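# Swap the two red-taped corner screws on the housing

## Task

At each of the two housing corners marked with red tape, remove the old screw, place it in the reject dish (it may be released once any part of it is inside the dish), then take a fresh screw from the screw feeder and drive it into that same hole. A screw counts as tight only when the spindle motor turned it in and stopped on its own, shown as stopped_at_torque=1 in a result. Do not turn or shift the screw after that. If a screw got pushed in rather than turned in, unscrew it completely and drive it again. Put any unused new screw back on the feeder. After the final screw, raise the screwdriver well clear above the screw heads, then release and move away.

## Robot and tools

ROBOT. One six-joint arm (UR3e-like) on a base that may be slightly tilted. It carries a powered screwdriver: a hex key inside a thin vacuum sleeve that can hold a screw. The tool point (end_effector_position) is the tip of the key when nothing presses on it. The key points along the tool point's +z axis and can be pushed back 12 mm. A flat block about 9 cm off the last joint's axis, toward the tool's -y side, turns with the tool; keep it clear of objects.

FRAME. Scene frame: origin on the table top under the arm's base, +z up, +y to the left when facing along +x. Positions are in metres, orientations are quaternions written w first (qw, qx, qy, qz). Everything below is in this frame unless stated.

ROW LAYOUT. A row is 10 numbers: x, y, z, qw, qx, qy, qz, spindle, torque_limit, sleeve_vacuum. The first seven are an absolute pose (where the tool point should be and how it should be turned), not an offset. spindle, torque_limit and sleeve_vacuum each run from -1 to 1. spindle: +1 is 500 rpm clockwise (drives in), -1 the reverse; it needs 0.5 s to spin up and keeps running, even between calls, until you send 0. torque_limit maps linearly from 0.3 N m at -1 to 1.2 N m at +1. sleeve_vacuum above 0.01 holds a screw; anything else releases. torque_limit and sleeve_vacuum stay at whatever you last sent. Optionally append 6 more numbers (0 to 1): per-joint stiffness scales, base outward, which persist.

execute_actions(actions): a list of actions; each action is a table of up to 15 rows, one row per 1/30 s step; a short table repeats its last row to fill 15 steps. An empty list only returns the state and images. Each step the command is clipped to within 100 mm and 16 degrees of the measured pose, so far targets take several actions. An action is refused if its target is over 0.6 m from the tool point along any tool axis; a bad first action rejects the whole call. Repeat the quaternion in every row, and end actions with spindle 0 unless you mean it to keep spinning.

move(target, speed, stop_force, blocking): target is one row as above (absolute pose plus tool numbers, applied at the start). The tool point follows a straight path, lasting 0.5 to 10 s, and may lag or overshoot the speed. speed is in m/s, 0.002 to 0.5 (default 0.25); rotation is capped at twice that in rad/s. stop_force, in N from 5 to 24, ends the path when resistance along the direction of travel rises by that much; use it only with very slow speeds, not on moves that rotate the tool, not to leave a surface, not in the first 0.2 s of a scene, and not with blocking=false. blocking=false returns after 0.5 s while the arm keeps moving; then use wait or stop before any other motion. The result adds a move: line whose ending is done, contact, held, off_target, moving or fault, with limits such as paced (pose clipped) or held (some steps blocked).

wait(seconds): 0 to 10 s, holding the last command. stop(): brakes a running move; the spindle keeps going. zoom_image(camera, region): camera is "cam_wrist", region is [x0, y0, x1, y1] in pixels of the 504x504 image, at most 504 by 504. read_manual(section): returns only licence text. finished_scene(scene): ends the current scene by its number; irreversible. Replying without any tool call ends everything.

SCREW PROCEDURE. Put the tool point on the screw axis, 2 mm below the top of the head, and rotate slowly with spindle between -0.2 and 0.2: negative engages without advancing, positive engages and drives. While the screw turns, move the arm with it by 0.7 mm per turn (down when driving, up when backing out). Driving halts at 95 % of torque_limit and stopped_at_torque reads 1; spindle must then be 0 or negative for 0.5 s before a positive value restarts it. Backing out never halts on its own; if turns stops changing, raise torque_limit.

RESULTS. The state line gives pose and velocities; Hand target is the pose the controller is heading for; pose unreachable means the clearance check altered or blocked a command. Step readings list positions, marking HELD steps. Wrist force and Wrist torque are in the tool's own axes (force points from surface back into the arm), with offsets up to about 3.5 N, noise, and saturation near 30 N. Screw fields: stopped_at_torque, screw_detected (1 when sleeve_vacuum_kpa is above 30, i.e. a head seals the sleeve), sleeve_vacuum_kpa, and turns (cumulative, positive clockwise). Joint torques are noisy and offset.

CAMERA. cam_wrist, fisheye, 504x504, mounted on the wrist; its calibration may be off by a few millimetres and degrees.

AVOID. The arm is stiff: pressing even slightly past a firm contact can trigger a fault. Reaching a joint load limit (wrist joints 8.37 N m, elbow 26, shoulder 50.2) or 150 N of outside force freezes the arm for 10 s. Motors warn at 70 °C and brake at 85 °C. Do not drop screws outside the dish or feeder, slam, push hard, or knock anything off the table. Loose objects may get nudged occasionally; recheck before acting.

Each tool is called after ">>>" as a command line: name --argument value for each argument, lists and objects as JSON in quotes; but a table of rows of numbers goes row by row, as --pt "numbers of a row", without its own name.

## Session

>>> execute_actions --actions '[]'

Scene clock: 0.00 s.
end_effector_position=(+0.2927, +0.0340, +0.2906) sleeve_vacuum_kpa=0 screw_detected=0 stopped_at_torque=0 turns=0.00 end_effector_quat_wxyz=(-0.195, +0.681, +0.706, +0.002) end_effector_velocity=(-0.000, -0.000, -0.000) end_effector_angular_velocity=(-0.001, -0.000, -0.000)
Joint positions: [-0.577 -1.58   0.667 -0.658 -1.571 -0.577]
Joint velocities: [-0. -0. -0. -0. -0. -0.]
Joint torques (N m, as the arm reports them, + toward a larger angle): no reading
Wrist force (N, on the end effector, along its own x y z axes, offset not removed): no reading
Wrist torque (N m, same axes, about the end effector's origin, offset not removed): no reading
Hand target: +0.293, +0.034, +0.291; -0.195, +0.681, +0.706, +0.002
Joint stiffness scale: [1. 1. 1. 1. 1. 1.]
camera_calibration (this result's frames):
cam_wrist: T_world_to_cam=[[-0.0213389, 0.969483, 0.244229, -0.00603945], [0.99969, 0.0238302, -0.0072502, -0.286556], [-0.012849, 0.243998, -0.969691, 0.539769], [0, 0, 0, 1]] pos_world=[0.293273, -0.119019, 0.522806]

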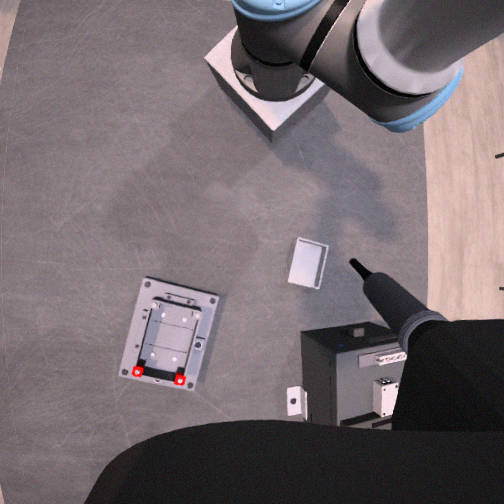

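>>> zoom_image --camera "cam_wrist" --region '[110, 280, 230, 400]'

>>> zoom_image --camera "cam_wrist" --region '[330, 230, 370, 270]'

>>> zoom_image --camera "cam_wrist" --region '[340, 320, 420, 400]'

Region (110, 280, 230, 400) of cam_wrist's 504x504 image, scaled by 4.200, with more detail than that image has.

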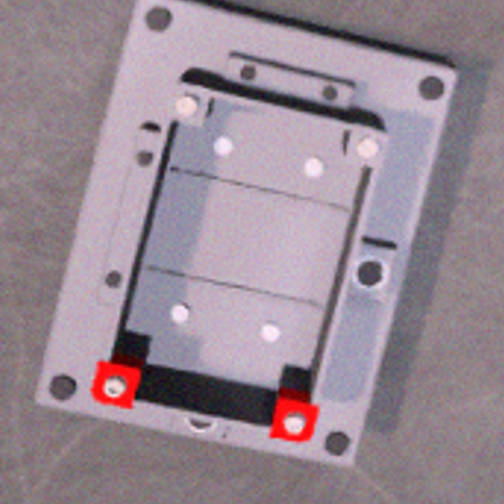

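Region (330, 230, 370, 270) of cam_wrist's 504x504 image, scaled by 12.600, with more detail than that image has.

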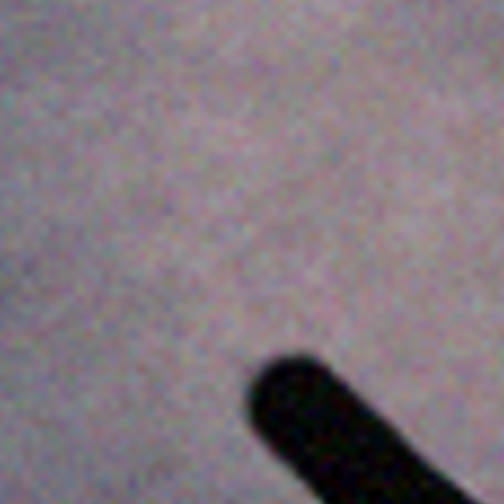

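Region (340, 320, 420, 400) of cam_wrist's 504x504 image, scaled by 6.300, with more detail than that image has.

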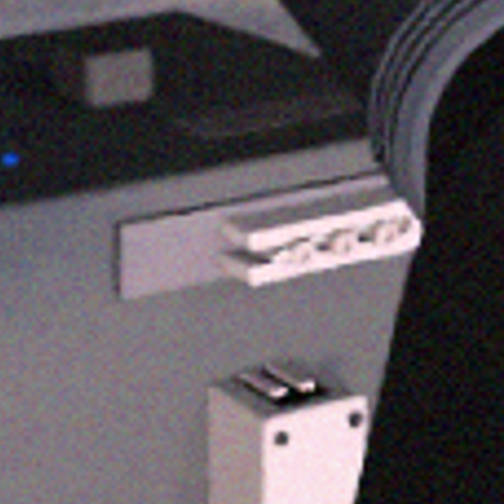

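>>> move --target '[0.471,-0.19,0.0883,0,1,0,0,0,0,0]' --speed 0.3

>>> wait --seconds 1

>>> zoom_image --camera "cam_wrist" --region '[330, 235, 370, 275]'

>>> zoom_image --camera "cam_wrist" --region '[310, 175, 400, 265]'

Scene clock: 29.57 s.
end_effector_position=(+0.4709, -0.1896, +0.0889) sleeve_vacuum_kpa=0 screw_detected=0 stopped_at_torque=0 turns=0.00 end_effector_quat_wxyz=(-0.001, +1.000, +0.001, +0.000) end_effector_velocity=(-0.000, -0.003, -0.000) end_effector_angular_velocity=(-0.010, +0.003, -0.009)
Joint positions: [-0.776 -1.648  1.602 -1.916 -1.584  0.827]
Joint velocities: [ 0.005  0.002  0.001 -0.008 -0.011  0.014]
Joint torques (N m, as the arm reports them, + toward a larger angle): [  4.08 -17.48 -12.17  -3.44   0.63   0.14]
Wrist force (N, on the end effector, along its own x y z axes, offset not removed): [0.2 2.3 2.0]
Wrist torque (N m, same axes, about the end effector's origin, offset not removed): [0.69 0.08 -0.20]
Hand target: +0.471, -0.190, +0.088; +0.000, +1.000, +0.000, -0.000
Off the commanded pose: 0.001 m, 0 deg.
Joint stiffness scale: [1. 1. 1. 1. 1. 1.]
move: done
camera_calibration (this result's frames):
cam_wrist: T_world_to_cam=[[0.999093, 0.0152684, -0.0397442, -0.372373], [0.0250031, -0.965972, 0.257436, -0.212997], [-0.0344611, -0.258196, -0.965478, 0.315579], [0, 0, 0, 1]] pos_world=[0.388237, -0.118582, 0.344717]

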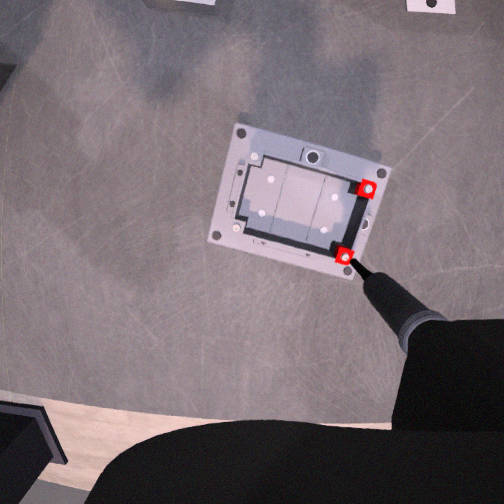

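Scene clock: 30.57 s.
end_effector_position=(+0.4708, -0.1903, +0.0888) sleeve_vacuum_kpa=0 screw_detected=0 stopped_at_torque=0 turns=0.00 end_effector_quat_wxyz=(+0.000, +1.000, +0.000, +0.000) end_effector_velocity=(+0.000, -0.000, +0.000) end_effector_angular_velocity=(+0.000, -0.001, -0.001)
Joint positions: [-0.775 -1.648  1.602 -1.917 -1.586  0.829]
Joint velocities: [-0.001  0.    -0.     0.     0.001  0.   ]
Joint torques (N m, as the arm reports them, + toward a larger angle): [  3.77 -17.43 -12.09  -3.49   0.46   0.12]
Wrist force (N, on the end effector, along its own x y z axes, offset not removed): [0.2 1.7 1.5]
Wrist torque (N m, same axes, about the end effector's origin, offset not removed): [0.40 0.04 -0.25]
Hand target: +0.471, -0.190, +0.088; +0.000, +1.000, +0.000, -0.000
Off the commanded pose: 0.001 m, 0 deg.
Joint stiffness scale: [1. 1. 1. 1. 1. 1.]
wait: 1.00 s; at rest by 0.17 s
camera_calibration (this result's frames):
cam_wrist: T_world_to_cam=[[0.999102, 0.0133148, -0.0402349, -0.372613], [0.0233123, -0.965495, 0.259377, -0.213035], [-0.0353931, -0.260082, -0.964938, 0.31539], [0, 0, 0, 1]] pos_world=[0.388407, -0.118696, 0.344597]

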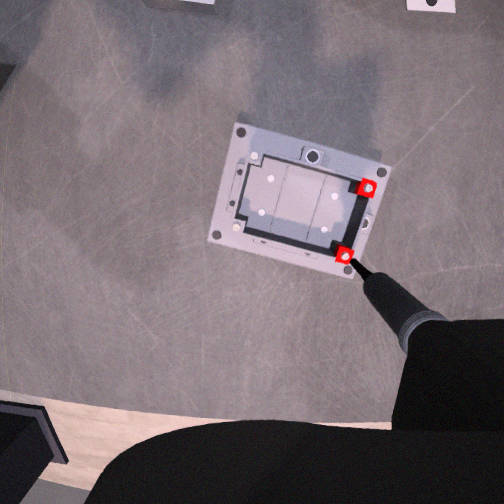

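Region (330, 235, 370, 275) of cam_wrist's 504x504 image, scaled by 12.600, with more detail than that image has.

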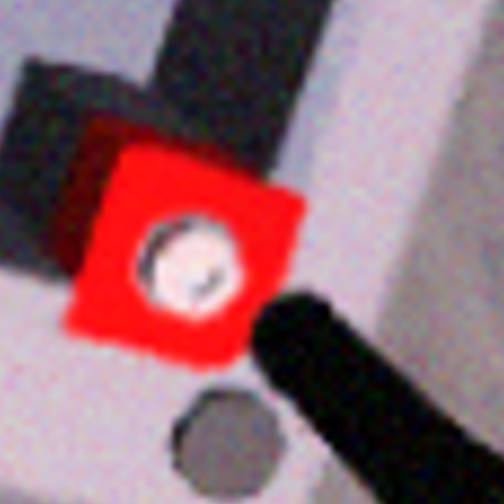

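Region (310, 175, 400, 265) of cam_wrist's 504x504 image, scaled by 5.600, with more detail than that image has.

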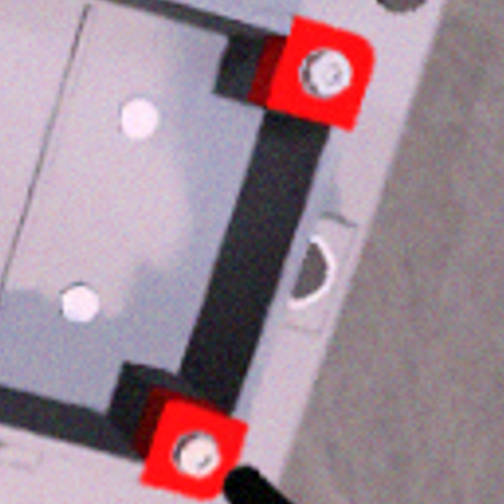

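>>> execute_actions --actions '[[[0.4652,-0.1878,0.088,0,1,0,0,0,1,1]],[[0.4652,-0.1878,0.086,0,1,0,0,0,1,1]],[[0.4652,-0.1878,0.084,0,1,0,0,-0.1,1,1]],[[0.4652,-0.1878,0.082,0,1,0,0,-0.1,1,1]],[[0.4652,-0.1878,0.0805,0,1,0,0,-0.1,1,1]],[[0.4652,-0.1878,0.079,0,1,0,0,0,1,1]]]'

>>> zoom_image --camera "cam_wrist" --region '[330, 235, 370, 275]'

Scene clock: 55.33 s.
end_effector_position=(+0.4659, -0.1881, +0.0810) sleeve_vacuum_kpa=14 screw_detected=0 stopped_at_torque=0 turns=-1.24 end_effector_quat_wxyz=(+0.001, +1.000, +0.000, +0.001) end_effector_velocity=(+0.001, +0.000, -0.000) end_effector_angular_velocity=(+0.000, -0.002, +0.001)
Joint positions: [-0.782 -1.663  1.661 -1.965 -1.584  0.823]
Joint velocities: [ 0.001  0.001  0.002 -0.004  0.001 -0.   ]
Joint torques (N m, as the arm reports them, + toward a larger angle): [  2.36 -14.84 -11.15  -3.7    0.7   -0.14]
Wrist force (N, on the end effector, along its own x y z axes, offset not removed): [-1.9 1.0 -2.4]
Wrist torque (N m, same axes, about the end effector's origin, offset not removed): [0.62 0.06 -0.28]
Hand target: +0.465, -0.188, +0.079; -0.000, +1.000, -0.000, -0.000
Off the commanded pose: 0.002 m, 0 deg.
Joint stiffness scale: [1. 1. 1. 1. 1. 1.]
Step readings (end_effector_position; steps 1 to 15: 1st action; 16 to 30: 2nd action; 31 to 45: 3rd action; 46 to 60: 4th action; 61 to 75: 5th action; 76 to 90: 6th action):
0: (+0.4708, -0.1904, +0.0888)
1: (+0.4708, -0.1903, +0.0888)
2: (+0.4706, -0.1902, +0.0887)
4: (+0.4693, -0.1895, +0.0885)
8: (+0.4670, -0.1886, +0.0884)
15: (+0.4653, -0.1878, +0.0879)
16: (+0.4652, -0.1877, +0.0879)
17: (+0.4652, -0.1877, +0.0878)
19: (+0.4650, -0.1875, +0.0874)
23: (+0.4649, -0.1874, +0.0867)
30: (+0.4651, -0.1876, +0.0864)
31: (+0.4651, -0.1876, +0.0864)
32: (+0.4652, -0.1876, +0.0864)
34: (+0.4652, -0.1877, +0.0861)
38: (+0.4651, -0.1876, +0.0853)
45: (+0.4652, -0.1877, +0.0848)
46: (+0.4653, -0.1877, +0.0848)
47: (+0.4653, -0.1877, +0.0847)
49: (+0.4653, -0.1877, +0.0842)
53: (+0.4651, -0.1875, +0.0832)
60: (+0.4654, -0.1878, +0.0830)
61: (+0.4654, -0.1878, +0.0829)
62: (+0.4654, -0.1878, +0.0828)
64: (+0.4656, -0.1879, +0.0827)
68: (+0.4658, -0.1880, +0.0825)
75: (+0.4658, -0.1880, +0.0823)
76: (+0.4658, -0.1880, +0.0823)
77: (+0.4658, -0.1880, +0.0822)
79: (+0.4658, -0.1880, +0.0819)
83: (+0.4658, -0.1880, +0.0814)
90: end_effector_position above
camera_calibration (this result's frames):
cam_wrist: T_world_to_cam=[[0.999166, 0.0135271, -0.0385199, -0.368182], [0.0231318, -0.965028, 0.261123, -0.208643], [-0.0336405, -0.261797, -0.964537, 0.307092], [0, 0, 0, 1]] pos_world=[0.383032, -0.115971, 0.3365]

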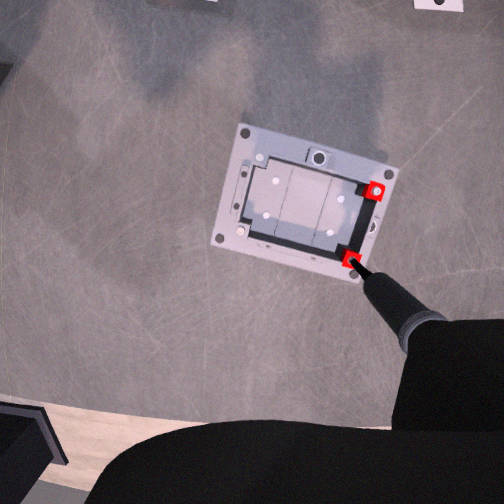

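Region (330, 235, 370, 275) of cam_wrist's 504x504 image, scaled by 12.600, with more detail than that image has.

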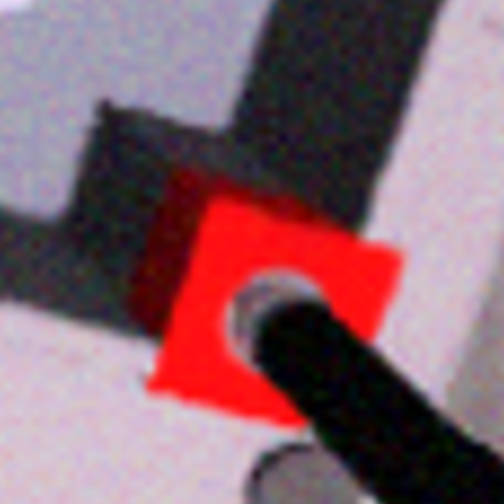

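>>> execute_actions --actions '[[[0.4638,-0.1868,0.078,0,1,0,0,-0.15,1,1]],[[0.4635,-0.1866,0.0775,0,1,0,0,-0.15,1,1],[0.4635,-0.1866,0.0775,0,1,0,0,-0.15,1,1],[0.4635,-0.1866,0.0775,0,1,0,0,-0.15,1,1],[0.4635,-0.1866,0.0775,0,1,0,0,-0.15,1,1],[0.4635,-0.1866,0.0775,0,1,0,0,-0.15,1,1],[0.4635,-0.1866,0.0775,0,1,0,0,-0.15,1,1],[0.4635,-0.1866,0.0775,0,1,0,0,-0.15,1,1],[0.4635,-0.1866,0.0775,0,1,0,0,-0.15,1,1],[0.4635,-0.1866,0.0775,0,1,0,0,0,1,1]]]'

Scene clock: 72.33 s.
end_effector_position=(+0.4657, -0.1879, +0.0800) sleeve_vacuum_kpa=14 screw_detected=0 stopped_at_torque=0 turns=-2.17 end_effector_quat_wxyz=(+0.002, +1.000, +0.000, +0.003) end_effector_velocity=(+0.000, +0.001, +0.000) end_effector_angular_velocity=(-0.000, -0.001, +0.002)
Joint positions: [-0.782 -1.667  1.675 -1.978 -1.584  0.822]
Joint velocities: [ 0.002 -0.     0.002 -0.003 -0.    -0.   ]
Joint torques (N m, as the arm reports them, + toward a larger angle): [  2.63 -16.39 -10.57  -3.19   0.77  -0.26]
Wrist force (N, on the end effector, along its own x y z axes, offset not removed): [0.2 1.3 -5.2]
Wrist torque (N m, same axes, about the end effector's origin, offset not removed): [0.50 -0.44 -0.08]
Hand target: +0.463, -0.187, +0.078; -0.000, +1.000, -0.000, -0.000
Off the commanded pose: 0.004 m, 0 deg.
Joint stiffness scale: [1. 1. 1. 1. 1. 1.]
Step readings (end_effector_position; steps 1 to 15: 1st action; 16 to 30: 2nd action):
0: (+0.4659, -0.1881, +0.0809)
1: (+0.4659, -0.1880, +0.0809)
2: (+0.4658, -0.1880, +0.0808)
4: (+0.4657, -0.1879, +0.0805)
8: (+0.4657, -0.1879, +0.0804)
15: (+0.4657, -0.1879, +0.0803)
16: (+0.4657, -0.1879, +0.0803)
17: (+0.4657, -0.1879, +0.0803)
19: (+0.4656, -0.1879, +0.0802)
23: (+0.4657, -0.1879, +0.0801)
30: end_effector_position above
camera_calibration (this result's frames):
cam_wrist: T_world_to_cam=[[0.999278, 0.0134975, -0.0355144, -0.368316], [0.0223901, -0.96441, 0.263463, -0.207956], [-0.0306943, -0.264068, -0.964016, 0.304338], [0, 0, 0, 1]] pos_world=[0.382048, -0.115217, 0.335095]

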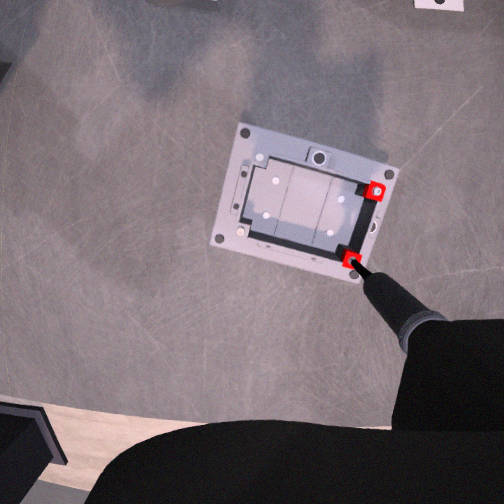

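Needs more bias back toward centre.

>>> execute_actions --actions '[[[0.4625,-0.186,0.078,0,1,0,0,-0.1,1,1]],[[0.462,-0.1858,0.078,0,1,0,0,-0.1,1,1],[0.462,-0.1858,0.078,0,1,0,0,-0.1,1,1],[0.462,-0.1858,0.078,0,1,0,0,-0.1,1,1],[0.462,-0.1858,0.078,0,1,0,0,-0.1,1,1],[0.462,-0.1858,0.078,0,1,0,0,-0.1,1,1],[0.462,-0.1858,0.078,0,1,0,0,-0.1,1,1],[0.462,-0.1858,0.078,0,1,0,0,-0.1,1,1],[0.462,-0.1858,0.078,0,1,0,0,-0.1,1,1],[0.462,-0.1858,0.078,0,1,0,0,-0.1,1,1],[0.462,-0.1858,0.078,0,1,0,0,-0.1,1,1],[0.462,-0.1858,0.078,0,1,0,0,0,1,1]]]'

Scene clock: 93.83 s.
end_effector_position=(+0.4655, -0.1878, +0.0813) sleeve_vacuum_kpa=14 screw_detected=0 stopped_at_torque=0 turns=-2.85 end_effector_quat_wxyz=(+0.003, +1.000, +0.000, +0.004) end_effector_velocity=(+0.000, +0.000, +0.000) end_effector_angular_velocity=(-0.000, -0.001, +0.001)
Joint positions: [-0.784 -1.675  1.681 -1.98  -1.582  0.821]
Joint velocities: [ 0.001 -0.001  0.002 -0.001  0.    -0.001]
Joint torques (N m, as the arm reports them, + toward a larger angle): [  1.93 -16.29 -10.09  -2.83   0.62  -0.26]
Wrist force (N, on the end effector, along its own x y z axes, offset not removed): [-0.4 0.9 -3.9]
Wrist torque (N m, same axes, about the end effector's origin, offset not removed): [0.19 0.15 -0.15]
Hand target: +0.462, -0.186, +0.078; -0.000, +1.000, -0.000, -0.000
Off the commanded pose: 0.005 m, 1 deg.
Joint stiffness scale: [1. 1. 1. 1. 1. 1.]
Step readings (end_effector_position; steps 1 to 15: 1st action; 16 to 30: 2nd action):
0: (+0.4657, -0.1879, +0.0800)
1: (+0.4657, -0.1879, +0.0800)
2: (+0.4656, -0.1879, +0.0800)
4: (+0.4656, -0.1879, +0.0803)
8: (+0.4655, -0.1878, +0.0808)
15: (+0.4655, -0.1878, +0.0810)
16: (+0.4655, -0.1878, +0.0810)
17: (+0.4655, -0.1878, +0.0810)
19: (+0.4655, -0.1878, +0.0811)
23: (+0.4655, -0.1878, +0.0813)
30: end_effector_position above
camera_calibration (this result's frames):
cam_wrist: T_world_to_cam=[[0.999394, 0.0131827, -0.0322104, -0.368449], [0.0212633, -0.963953, 0.265222, -0.20774], [-0.027553, -0.265746, -0.963649, 0.303782], [0, 0, 0, 1]] pos_world=[0.381014, -0.114666, 0.335968]

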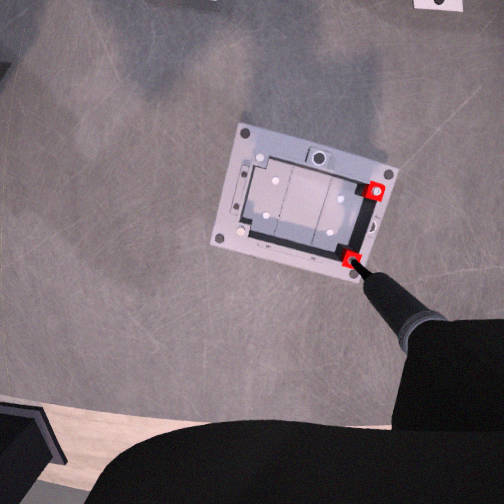

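>>> execute_actions --actions '[[[0.4625,-0.186,0.0765,0,1,0,0,0.08,-1,1],[0.4625,-0.186,0.0765,0,1,0,0,0.08,-1,1],[0.4625,-0.186,0.0765,0,1,0,0,0.08,-1,1],[0.4625,-0.186,0.0765,0,1,0,0,0.08,-1,1],[0.4625,-0.186,0.0765,0,1,0,0,0.08,-1,1],[0.4625,-0.186,0.0765,0,1,0,0,0.08,-1,1],[0.4625,-0.186,0.0765,0,1,0,0,0.08,-1,1],[0.4625,-0.186,0.0765,0,1,0,0,0.08,-1,1],[0.4625,-0.186,0.0765,0,1,0,0,0.08,-1,1],[0.4625,-0.186,0.0765,0,1,0,0,0.08,-1,1],[0.4625,-0.186,0.0765,0,1,0,0,0,-1,1]]]'

>>> zoom_image --camera "cam_wrist" --region '[330, 235, 370, 275]'

Scene clock: 107.80 s.
end_effector_position=(+0.4655, -0.1879, +0.0803) sleeve_vacuum_kpa=40 screw_detected=1 stopped_at_torque=0 turns=-2.64 end_effector_quat_wxyz=(+0.003, +1.000, +0.000, +0.004) end_effector_velocity=(-0.000, -0.001, -0.001) end_effector_angular_velocity=(-0.001, +0.001, -0.000)
Joint positions: [-0.784 -1.673  1.684 -1.985 -1.582  0.821]
Joint velocities: [-0.     0.002  0.001 -0.003 -0.001  0.   ]
Joint torques (N m, as the arm reports them, + toward a larger angle): [  2.51 -14.16 -10.61  -3.     0.56  -0.14]
Wrist force (N, on the end effector, along its own x y z axes, offset not removed): [-1.0 0.3 -3.3]
Wrist torque (N m, same axes, about the end effector's origin, offset not removed): [0.10 0.31 -0.04]
Hand target: +0.462, -0.186, +0.077; -0.000, +1.000, +0.000, +0.000
Off the commanded pose: 0.005 m, 1 deg.
Joint stiffness scale: [1. 1. 1. 1. 1. 1.]
Step readings (end_effector_position):
0: (+0.4655, -0.1878, +0.0813)
1: (+0.4655, -0.1878, +0.0813)
2: (+0.4654, -0.1878, +0.0813)
4: (+0.4655, -0.1878, +0.0812)
8: (+0.4655, -0.1878, +0.0807)
15: end_effector_position above
camera_calibration (this result's frames):
cam_wrist: T_world_to_cam=[[0.999392, 0.0132281, -0.0322537, -0.368544], [0.0213162, -0.963975, 0.265138, -0.20754], [-0.0275845, -0.265664, -0.963671, 0.302786], [0, 0, 0, 1]] pos_world=[0.381096, -0.114749, 0.334926]

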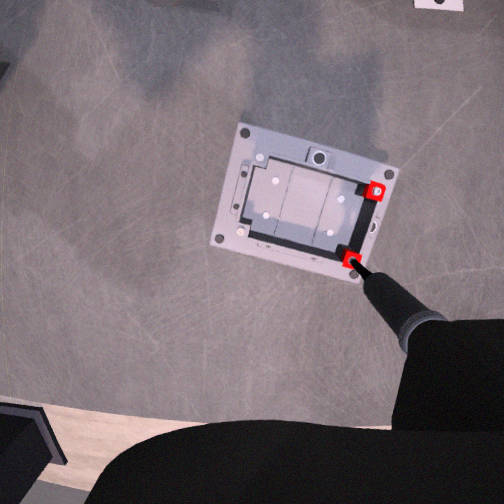

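Region (330, 235, 370, 275) of cam_wrist's 504x504 image, scaled by 12.600, with more detail than that image has.

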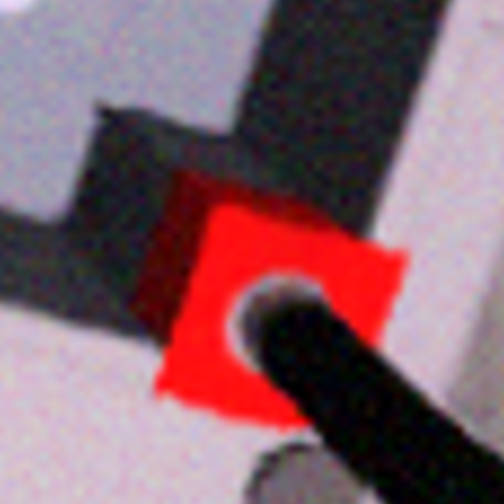

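>>> move --target '[0.4653,-0.1877,0.0925,0,1,0,0,-1,1,1]' --speed 0.0055

>>> move --target '[0.4653,-0.1877,0.12,0,1,0,0,0,1,1]' --speed 0.08

>>> move --target '[0.30,0.1145,0.065,0,1,0,0,0,1,1]' --speed 0.25

>>> zoom_image --camera "cam_wrist" --region '[280, 180, 440, 340]'

Scene clock: 123.13 s.
end_effector_position=(+0.4657, -0.1880, +0.0920) sleeve_vacuum_kpa=40 screw_detected=1 stopped_at_torque=0 turns=-21.25 end_effector_quat_wxyz=(+0.000, +1.000, +0.000, +0.001) end_effector_velocity=(-0.001, +0.000, +0.002) end_effector_angular_velocity=(+0.003, +0.005, -0.001)
Joint positions: [-0.783 -1.678  1.626 -1.913 -1.583  0.822]
Joint velocities: [-0.     0.    -0.014  0.02  -0.001  0.001]
Joint torques (N m, as the arm reports them, + toward a larger angle): [  3.58 -17.5  -12.66  -2.96   0.51   0.08]
Wrist force (N, on the end effector, along its own x y z axes, offset not removed): [0.6 3.6 1.1]
Wrist torque (N m, same axes, about the end effector's origin, offset not removed): [1.04 -0.08 -0.26]
Hand target: +0.465, -0.188, +0.092; +0.000, +1.000, +0.000, +0.000
Off the commanded pose: 0.001 m, 0 deg.
Joint stiffness scale: [1. 1. 1. 1. 1. 1.]
move: done
camera_calibration (this result's frames):
cam_wrist: T_world_to_cam=[[0.999149, 0.0136268, -0.0389242, -0.367511], [0.0232793, -0.965444, 0.259569, -0.211431], [-0.034042, -0.260255, -0.96494, 0.31821], [0, 0, 0, 1]] pos_world=[0.382953, -0.116302, 0.34763]

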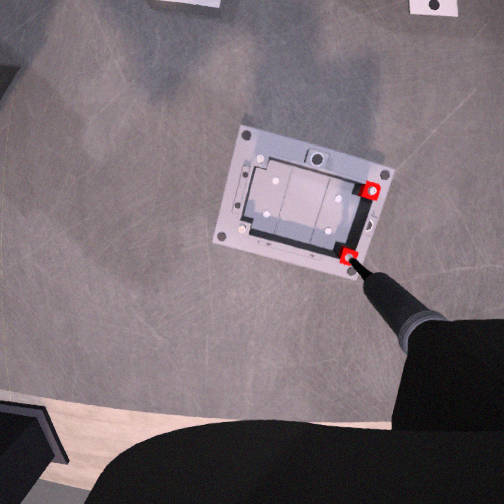

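Scene clock: 124.20 s.
end_effector_position=(+0.4661, -0.1885, +0.1199) sleeve_vacuum_kpa=40 screw_detected=1 stopped_at_torque=0 turns=-21.25 end_effector_quat_wxyz=(+0.001, +1.000, +0.000, +0.001) end_effector_velocity=(-0.003, +0.002, +0.001) end_effector_angular_velocity=(+0.008, +0.010, -0.001)
Joint positions: [-0.781 -1.709  1.532 -1.79  -1.583  0.823]
Joint velocities: [-0.001 -0.    -0.016  0.029 -0.001  0.001]
Joint torques (N m, as the arm reports them, + toward a larger angle): [  4.47 -17.21 -12.9   -3.12   0.55   0.17]
Wrist force (N, on the end effector, along its own x y z axes, offset not removed): [-0.1 2.4 1.4]
Wrist torque (N m, same axes, about the end effector's origin, offset not removed): [0.64 0.10 -0.23]
Hand target: +0.465, -0.188, +0.120; +0.000, +1.000, +0.000, +0.000
Off the commanded pose: 0.001 m, 0 deg.
Joint stiffness scale: [1. 1. 1. 1. 1. 1.]
move: done
camera_calibration (this result's frames):
cam_wrist: T_world_to_cam=[[0.999203, 0.0132235, -0.0376623, -0.367083], [0.0226028, -0.965127, 0.260803, -0.218957], [-0.0329002, -0.261446, -0.964657, 0.344177], [0, 0, 0, 1]] pos_world=[0.383063, -0.116484, 0.375292]

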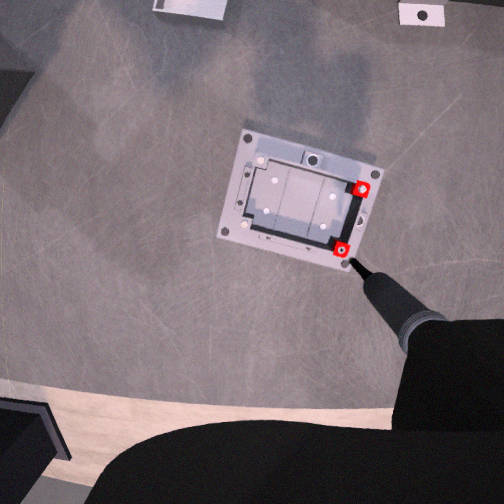

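Scene clock: 127.07 s.
end_effector_position=(+0.3002, +0.1158, +0.0650) sleeve_vacuum_kpa=40 screw_detected=1 stopped_at_torque=0 turns=-21.25 end_effector_quat_wxyz=(-0.002, +1.000, +0.002, +0.000) end_effector_velocity=(+0.002, -0.004, +0.001) end_effector_angular_velocity=(-0.012, -0.003, -0.017)
Joint positions: [ 0.318 -1.823  2.396 -2.319 -1.922  1.891]
Joint velocities: [ 0.008  0.011 -0.012  0.005 -0.013  0.026]
Joint torques (N m, as the arm reports them, + toward a larger angle): [  3.82  -8.61 -10.65  -3.1   -0.35   0.14]
Wrist force (N, on the end effector, along its own x y z axes, offset not removed): [1.5 1.5 2.0]
Wrist torque (N m, same axes, about the end effector's origin, offset not removed): [0.39 -0.21 -0.24]
Hand target: +0.300, +0.115, +0.065; -0.000, +1.000, +0.000, +0.000
Off the commanded pose: 0.001 m, 0 deg.
Joint stiffness scale: [1. 1. 1. 1. 1. 1.]
move: done
camera_calibration (this result's frames):
cam_wrist: T_world_to_cam=[[0.999062, 0.0163815, -0.0400786, -0.20759], [0.0261001, -0.966431, 0.255599, 0.0922403], [-0.0345461, -0.256405, -0.965952, 0.365401], [0, 0, 0, 1]] pos_world=[0.217611, 0.186235, 0.321063]

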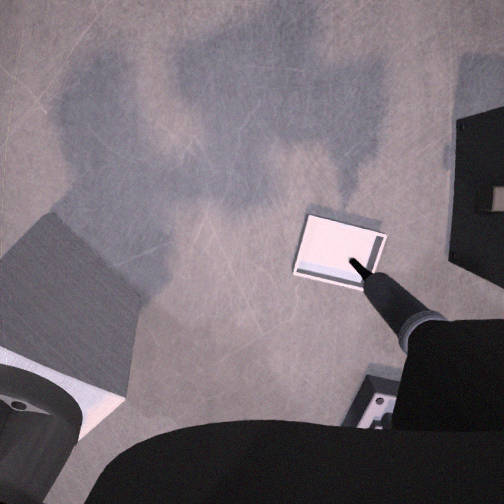

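Region (280, 180, 440, 340) of cam_wrist's 504x504 image, scaled by 3.150, with more detail than that image has.

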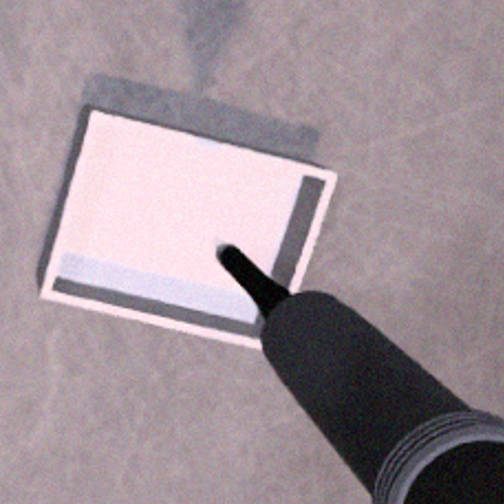

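Centred. Lower toward one side.

>>> move --target '[0.29,0.114,0.021,0,1,0,0,0,1,1]' --speed 0.07

>>> zoom_image --camera "cam_wrist" --region '[300, 200, 420, 320]'

Scene clock: 140.97 s.
end_effector_position=(+0.2894, +0.1137, +0.0212) sleeve_vacuum_kpa=40 screw_detected=1 stopped_at_torque=0 turns=-21.25 end_effector_quat_wxyz=(+0.001, +1.000, -0.000, -0.001) end_effector_velocity=(+0.005, +0.002, +0.001) end_effector_angular_velocity=(+0.007, -0.016, -0.001)
Joint positions: [ 0.256 -1.671  2.567 -2.66  -1.914  1.831]
Joint velocities: [-0.001  0.005  0.011 -0.034  0.002 -0.006]
Joint torques (N m, as the arm reports them, + toward a larger angle): [ 2.61 -8.36 -6.85 -3.52 -0.07 -0.27]
Wrist force (N, on the end effector, along its own x y z axes, offset not removed): [-0.1 1.7 -0.3]
Wrist torque (N m, same axes, about the end effector's origin, offset not removed): [0.54 -0.09 -0.21]
Hand target: +0.290, +0.114, +0.021; +0.000, +1.000, -0.000, -0.000
Off the commanded pose: 0.001 m, 0 deg.
Joint stiffness scale: [1. 1. 1. 1. 1. 1.]
move: done
camera_calibration (this result's frames):
cam_wrist: T_world_to_cam=[[0.999001, 0.0130279, -0.0427526, -0.198061], [0.0237271, -0.965237, 0.260296, 0.102087], [-0.0378753, -0.26105, -0.964582, 0.3236], [0, 0, 0, 1]] pos_world=[0.207698, 0.185594, 0.277098]

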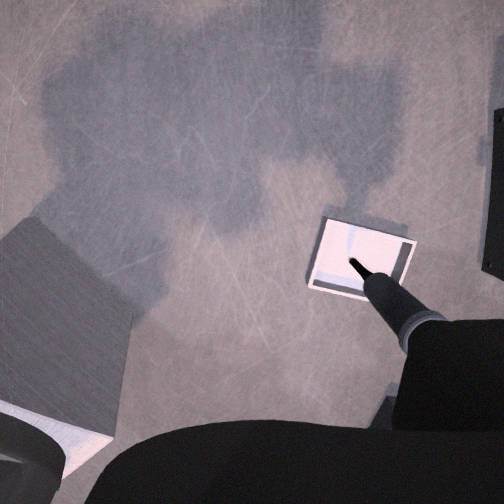

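Region (300, 200, 420, 320) of cam_wrist's 504x504 image, scaled by 4.200, with more detail than that image has.

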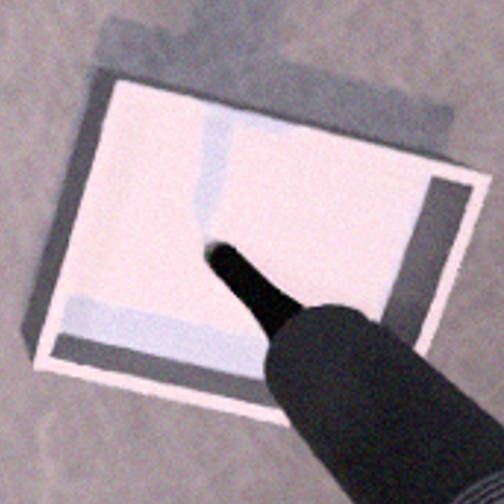

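>>> execute_actions --actions '[[[0.29,0.114,0.021,0,1,0,0,0,1,0]]]'

>>> move --target '[0.37,0.135,0.195,0,1,0,0,0,1,0]' --speed 0.2

>>> move --target '[0.445,0.183,0.195,0,1,0,0,0,1,0]' --speed 0.15

>>> wait --seconds 1

>>> zoom_image --camera "cam_wrist" --region '[310, 205, 380, 275]'

Scene clock: 152.50 s.
end_effector_position=(+0.2906, +0.1139, +0.0216) sleeve_vacuum_kpa=0 screw_detected=0 stopped_at_torque=0 turns=-21.25 end_effector_quat_wxyz=(+0.000, +1.000, -0.000, +0.001) end_effector_velocity=(-0.000, -0.000, -0.000) end_effector_angular_velocity=(-0.001, +0.000, -0.000)
Joint positions: [ 0.256 -1.67   2.569 -2.667 -1.914  1.829]
Joint velocities: [-0.     0.     0.    -0.    -0.001 -0.   ]
Joint torques (N m, as the arm reports them, + toward a larger angle): [ 2.79 -8.1  -7.2  -3.49 -0.01 -0.32]
Wrist force (N, on the end effector, along its own x y z axes, offset not removed): [-0.7 0.6 1.7]
Wrist torque (N m, same axes, about the end effector's origin, offset not removed): [0.12 0.41 -0.11]
Hand target: +0.290, +0.114, +0.021; +0.000, +1.000, -0.000, -0.000
Off the commanded pose: 0.001 m, 0 deg.
Joint stiffness scale: [1. 1. 1. 1. 1. 1.]
Step readings (end_effector_position):
0: (+0.2906, +0.1139, +0.0216)
1: (+0.2906, +0.1139, +0.0216)
2: (+0.2906, +0.1139, +0.0216)
4: (+0.2906, +0.1139, +0.0216)
8: (+0.2906, +0.1139, +0.0216)
15: end_effector_position above
camera_calibration (this result's frames):
cam_wrist: T_world_to_cam=[[0.999161, 0.0126455, -0.038951, -0.199346], [0.0223261, -0.965557, 0.259234, 0.102688], [-0.0343313, -0.259886, -0.965029, 0.322923], [0, 0, 0, 1]] pos_world=[0.207973, 0.185595, 0.277245]

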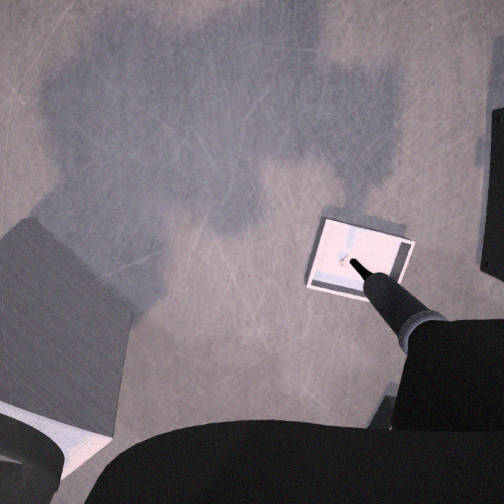

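Scene clock: 154.77 s.
end_effector_position=(+0.3713, +0.1357, +0.1951) sleeve_vacuum_kpa=0 screw_detected=0 stopped_at_torque=0 turns=-21.25 end_effector_quat_wxyz=(-0.002, +1.000, +0.000, +0.002) end_effector_velocity=(-0.004, -0.003, -0.000) end_effector_angular_velocity=(-0.014, +0.020, -0.006)
Joint positions: [ 0.477 -1.657  1.583 -1.616 -1.946  2.06 ]
Joint velocities: [ 0.002  0.02  -0.036  0.043 -0.003  0.018]
Joint torques (N m, as the arm reports them, + toward a larger angle): [  5.81 -12.49 -12.42  -3.09  -0.42   0.12]
Wrist force (N, on the end effector, along its own x y z axes, offset not removed): [0.4 2.8 1.2]
Wrist torque (N m, same axes, about the end effector's origin, offset not removed): [0.73 0.02 -0.32]
Hand target: +0.370, +0.135, +0.195; -0.000, +1.000, +0.000, +0.000
Off the commanded pose: 0.001 m, 0 deg.
Joint stiffness scale: [1. 1. 1. 1. 1. 1.]
move: done
camera_calibration (this result's frames):
cam_wrist: T_world_to_cam=[[0.999259, 0.013957, -0.035874, -0.274271], [0.0226725, -0.966544, 0.255497, 0.0776618], [-0.0311078, -0.256121, -0.966144, 0.497348], [0, 0, 0, 1]] pos_world=[0.287778, 0.206273, 0.450828]

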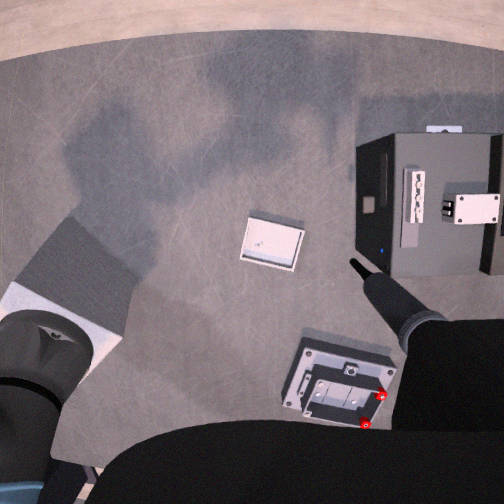

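Scene clock: 156.13 s.
end_effector_position=(+0.4460, +0.1835, +0.1948) sleeve_vacuum_kpa=0 screw_detected=0 stopped_at_torque=0 turns=-21.25 end_effector_quat_wxyz=(-0.002, +1.000, +0.000, +0.003) end_effector_velocity=(+0.001, -0.002, +0.002) end_effector_angular_velocity=(-0.012, +0.018, -0.005)
Joint positions: [ 0.494 -1.275  1.119 -1.53  -1.948  2.078]
Joint velocities: [ 0.001  0.037 -0.08   0.066 -0.001  0.014]
Joint torques (N m, as the arm reports them, + toward a larger angle): [  7.3  -17.7  -12.68  -2.89  -0.42   0.13]
Wrist force (N, on the end effector, along its own x y z axes, offset not removed): [0.2 0.7 1.6]
Wrist torque (N m, same axes, about the end effector's origin, offset not removed): [0.17 0.08 -0.12]
Hand target: +0.445, +0.183, +0.195; -0.000, +1.000, +0.000, +0.000
Off the commanded pose: 0.001 m, 0 deg.
Joint stiffness scale: [1. 1. 1. 1. 1. 1.]
move: done
camera_calibration (this result's frames):
cam_wrist: T_world_to_cam=[[0.999301, 0.0133542, -0.0349283, -0.349724], [0.0218251, -0.966748, 0.2548, 0.12281], [-0.0303642, -0.255384, -0.966363, 0.511149], [0, 0, 0, 1]] pos_world=[0.36232, 0.253936, 0.450448]

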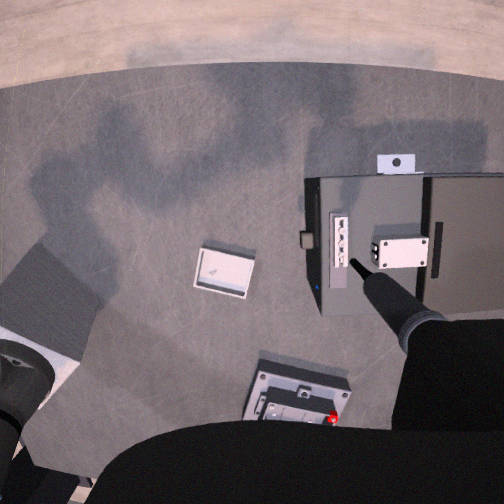

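Scene clock: 157.13 s.
end_effector_position=(+0.4452, +0.1828, +0.1950) sleeve_vacuum_kpa=0 screw_detected=0 stopped_at_torque=0 turns=-21.25 end_effector_quat_wxyz=(-0.001, +1.000, -0.000, +0.000) end_effector_velocity=(-0.000, +0.000, -0.000) end_effector_angular_velocity=(-0.000, -0.000, +0.001)
Joint positions: [ 0.494 -1.269  1.106 -1.516 -1.949  2.081]
Joint velocities: [ 0.001  0.     0.    -0.    -0.001  0.   ]
Joint torques (N m, as the arm reports them, + toward a larger angle): [  7.07 -18.22 -12.55  -2.98  -0.5    0.16]
Wrist force (N, on the end effector, along its own x y z axes, offset not removed): [-1.4 1.3 2.3]
Wrist torque (N m, same axes, about the end effector's origin, offset not removed): [0.35 0.59 -0.24]
Hand target: +0.445, +0.183, +0.195; -0.000, +1.000, +0.000, +0.000
Off the commanded pose: 0.000 m, 0 deg.
Joint stiffness scale: [1. 1. 1. 1. 1. 1.]
wait: 1.00 s; at rest by 0.17 s
camera_calibration (this result's frames):
cam_wrist: T_world_to_cam=[[0.999126, 0.0129213, -0.039761, -0.347812], [0.0227461, -0.965969, 0.257657, 0.121015], [-0.0350786, -0.258336, -0.965418, 0.513563], [0, 0, 0, 1]] pos_world=[0.36277, 0.254063, 0.450793]

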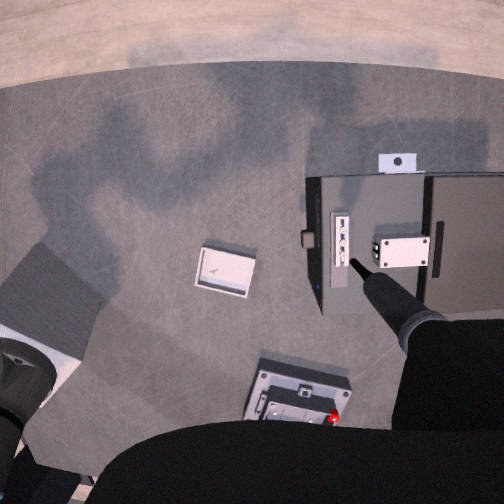

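Region (310, 205, 380, 275) of cam_wrist's 504x504 image, scaled by 7.200, with more detail than that image has.

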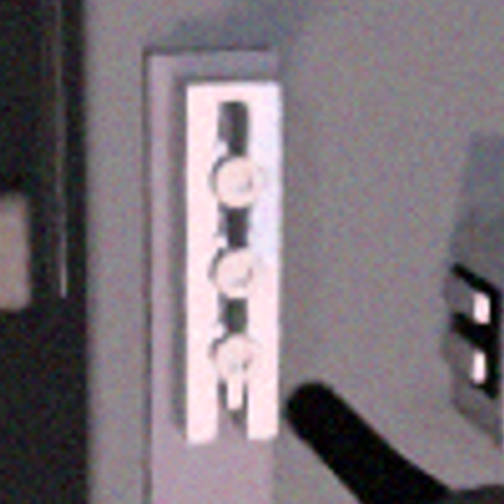

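>>> execute_actions --actions '[[[0.4422,0.1824,0.183,0,1,0,0,0,-1,1]],[[0.4422,0.1824,0.174,0,1,0,0,0,-1,1]],[[0.4422,0.1824,0.171,0,1,0,0,0,-1,1]],[[0.4422,0.1824,0.169,0,1,0,0,-0.15,-1,1]],[[0.4422,0.1824,0.1675,0,1,0,0,-0.15,-1,1]],[[0.4418,0.1822,0.166,0,1,0,0,-0.15,-1,1]],[[0.441,0.1818,0.164,0,1,0,0,0.15,-1,1],[0.441,0.1818,0.164,0,1,0,0,0.15,-1,1],[0.441,0.1818,0.164,0,1,0,0,0.15,-1,1],[0.441,0.1818,0.164,0,1,0,0,0.15,-1,1],[0.441,0.1818,0.164,0,1,0,0,0.15,-1,1],[0.441,0.1818,0.164,0,1,0,0,0.15,-1,1],[0.441,0.1818,0.164,0,1,0,0,0.15,-1,1],[0.441,0.1818,0.164,0,1,0,0,0.15,-1,1],[0.441,0.1818,0.164,0,1,0,0,0.15,-1,1],[0.441,0.1818,0.164,0,1,0,0,0,-1,1]]]'

>>> zoom_image --camera "cam_wrist" --region '[325, 220, 375, 270]'

Scene clock: 178.73 s.
end_effector_position=(+0.4433, +0.1824, +0.1670) sleeve_vacuum_kpa=14 screw_detected=0 stopped_at_torque=0 turns=-22.75 end_effector_quat_wxyz=(-0.001, +1.000, -0.001, +0.004) end_effector_velocity=(+0.000, -0.000, -0.001) end_effector_angular_velocity=(+0.000, -0.002, -0.000)
Joint positions: [ 0.469 -1.299  1.281 -1.677 -1.948  2.053]
Joint velocities: [-0.001 -0.003  0.009 -0.009 -0.    -0.002]
Joint torques (N m, as the arm reports them, + toward a larger angle): [  5.41 -17.23 -10.83  -2.98  -0.05  -0.3 ]
Wrist force (N, on the end effector, along its own x y z axes, offset not removed): [-0.2 1.9 -3.9]
Wrist torque (N m, same axes, about the end effector's origin, offset not removed): [0.48 0.04 -0.21]
Hand target: +0.441, +0.182, +0.164; +0.000, +1.000, -0.000, -0.000
Off the commanded pose: 0.004 m, 0 deg.
Joint stiffness scale: [1. 1. 1. 1. 1. 1.]
Step readings (end_effector_position; steps 1 to 15: 1st action; 16 to 30: 2nd action; 31 to 45: 3rd action; 46 to 60: 4th action; 61 to 75: 5th action; 76 to 90: 6th action; 91 to 105: 7th action):
0: (+0.4452, +0.1828, +0.1949)
1: (+0.4452, +0.1828, +0.1950)
2: (+0.4453, +0.1829, +0.1947)
4: (+0.4443, +0.1828, +0.1926)
8: (+0.4415, +0.1821, +0.1870)
15: (+0.4407, +0.1821, +0.1833)
16: (+0.4408, +0.1822, +0.1831)
17: (+0.4410, +0.1822, +0.1827)
19: (+0.4409, +0.1819, +0.1809)
23: (+0.4402, +0.1815, +0.1765)
30: (+0.4408, +0.1819, +0.1740)
31: (+0.4409, +0.1820, +0.1740)
32: (+0.4411, +0.1820, +0.1738)
34: (+0.4412, +0.1820, +0.1731)
38: (+0.4412, +0.1820, +0.1717)
45: (+0.4415, +0.1823, +0.1709)
46: (+0.4416, +0.1823, +0.1709)
47: (+0.4416, +0.1823, +0.1708)
49: (+0.4417, +0.1823, +0.1704)
53: (+0.4415, +0.1823, +0.1694)
60: (+0.4417, +0.1824, +0.1689)
61: (+0.4417, +0.1824, +0.1689)
62: (+0.4418, +0.1824, +0.1688)
64: (+0.4419, +0.1824, +0.1687)
68: (+0.4425, +0.1825, +0.1686)
75: (+0.4430, +0.1826, +0.1686)
76: (+0.4430, +0.1826, +0.1686)
77: (+0.4430, +0.1826, +0.1686)
79: (+0.4432, +0.1826, +0.1685)
83: (+0.4434, +0.1826, +0.1685)
90: (+0.4438, +0.1827, +0.1685)
91: (+0.4438, +0.1827, +0.1685)
92: (+0.4438, +0.1827, +0.1684)
94: (+0.4436, +0.1826, +0.1681)
98: (+0.4433, +0.1824, +0.1674)
105: end_effector_position above
camera_calibration (this result's frames):
cam_wrist: T_world_to_cam=[[0.999378, 0.0114565, -0.033357, -0.34792], [0.0196429, -0.966312, 0.256623, 0.12946], [-0.0292933, -0.257119, -0.965936, 0.483753], [0, 0, 0, 1]] pos_world=[0.359331, 0.253466, 0.422447]

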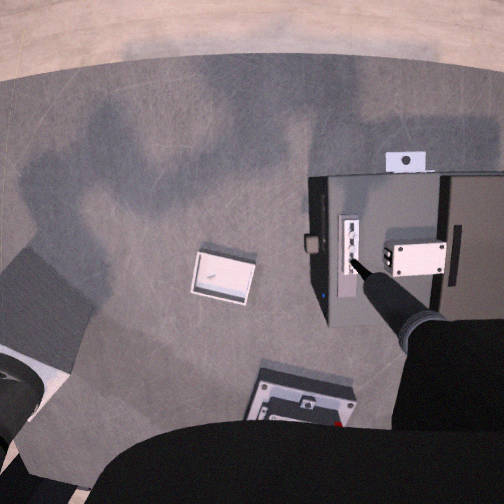

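Region (325, 220, 375, 270) of cam_wrist's 504x504 image, scaled by 10.080, with more detail than that image has.

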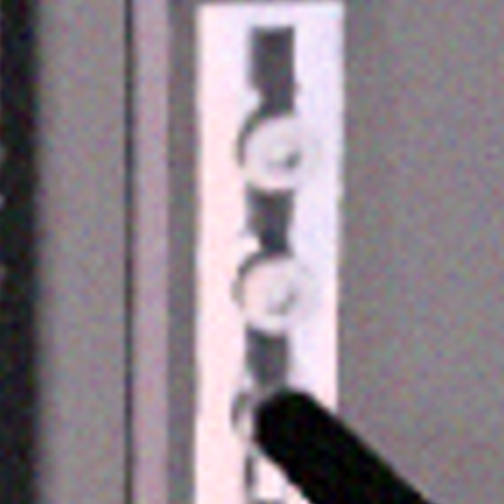

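>>> execute_actions --actions '[[[0.4404,0.1813,0.1635,0,1,0,0,-0.15,-1,1]],[[0.4399,0.1811,0.163,0,1,0,0,-0.15,-1,1]],[[0.4399,0.1811,0.163,0,1,0,0,0.15,-1,1],[0.4399,0.1811,0.163,0,1,0,0,0.15,-1,1],[0.4399,0.1811,0.163,0,1,0,0,0.15,-1,1],[0.4399,0.1811,0.163,0,1,0,0,0.15,-1,1],[0.4399,0.1811,0.163,0,1,0,0,0.15,-1,1],[0.4399,0.1811,0.163,0,1,0,0,0.15,-1,1],[0.4399,0.1811,0.163,0,1,0,0,0.15,-1,1],[0.4399,0.1811,0.163,0,1,0,0,0.15,-1,1],[0.4399,0.1811,0.163,0,1,0,0,0,-1,1]]]'

>>> zoom_image --camera "cam_wrist" --region '[330, 235, 370, 275]'

Scene clock: 196.47 s.
end_effector_position=(+0.4426, +0.1817, +0.1660) sleeve_vacuum_kpa=40 screw_detected=1 stopped_at_torque=0 turns=-23.66 end_effector_quat_wxyz=(-0.001, +1.000, -0.001, +0.004) end_effector_velocity=(-0.000, +0.000, +0.000) end_effector_angular_velocity=(+0.001, +0.000, +0.000)
Joint positions: [ 0.468 -1.305  1.295 -1.687 -1.948  2.052]
Joint velocities: [ 0.    -0.     0.    -0.     0.001 -0.   ]
Joint torques (N m, as the arm reports them, + toward a larger angle): [  5.31 -17.53 -10.57  -2.7    0.03  -0.27]
Wrist force (N, on the end effector, along its own x y z axes, offset not removed): [-0.8 1.9 -2.0]
Wrist torque (N m, same axes, about the end effector's origin, offset not removed): [0.59 0.37 -0.31]
Hand target: +0.440, +0.181, +0.163; -0.000, +1.000, -0.000, -0.000
Off the commanded pose: 0.004 m, 1 deg.
Joint stiffness scale: [1. 1. 1. 1. 1. 1.]
Step readings (end_effector_position; steps 1 to 15: 1st action; 16 to 30: 2nd action; 31 to 45: 3rd action):
0: (+0.4433, +0.1824, +0.1669)
1: (+0.4434, +0.1824, +0.1669)
2: (+0.4435, +0.1824, +0.1670)
4: (+0.4436, +0.1823, +0.1671)
8: (+0.4430, +0.1820, +0.1666)
15: (+0.4429, +0.1818, +0.1663)
16: (+0.4429, +0.1818, +0.1663)
17: (+0.4428, +0.1818, +0.1663)
19: (+0.4428, +0.1818, +0.1662)
23: (+0.4426, +0.1817, +0.1661)
30: (+0.4426, +0.1817, +0.1660)
31: (+0.4426, +0.1817, +0.1660)
32: (+0.4426, +0.1817, +0.1660)
34: (+0.4426, +0.1817, +0.1660)
38: (+0.4426, +0.1817, +0.1660)
45: end_effector_position above
camera_calibration (this result's frames):
cam_wrist: T_world_to_cam=[[0.999414, 0.011083, -0.0323932, -0.347342], [0.0190247, -0.966406, 0.256315, 0.129442], [-0.0284642, -0.256781, -0.96605, 0.482091], [0, 0, 0, 1]] pos_world=[0.358398, 0.252735, 0.421295]

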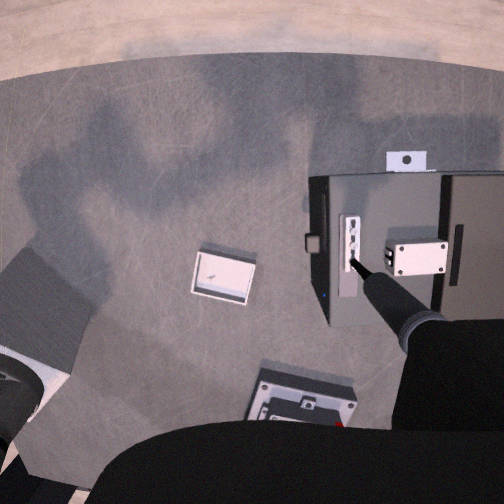

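Region (330, 235, 370, 275) of cam_wrist's 504x504 image, scaled by 12.600, with more detail than that image has.

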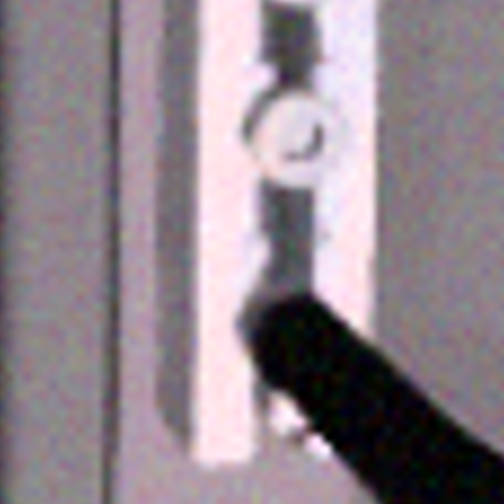

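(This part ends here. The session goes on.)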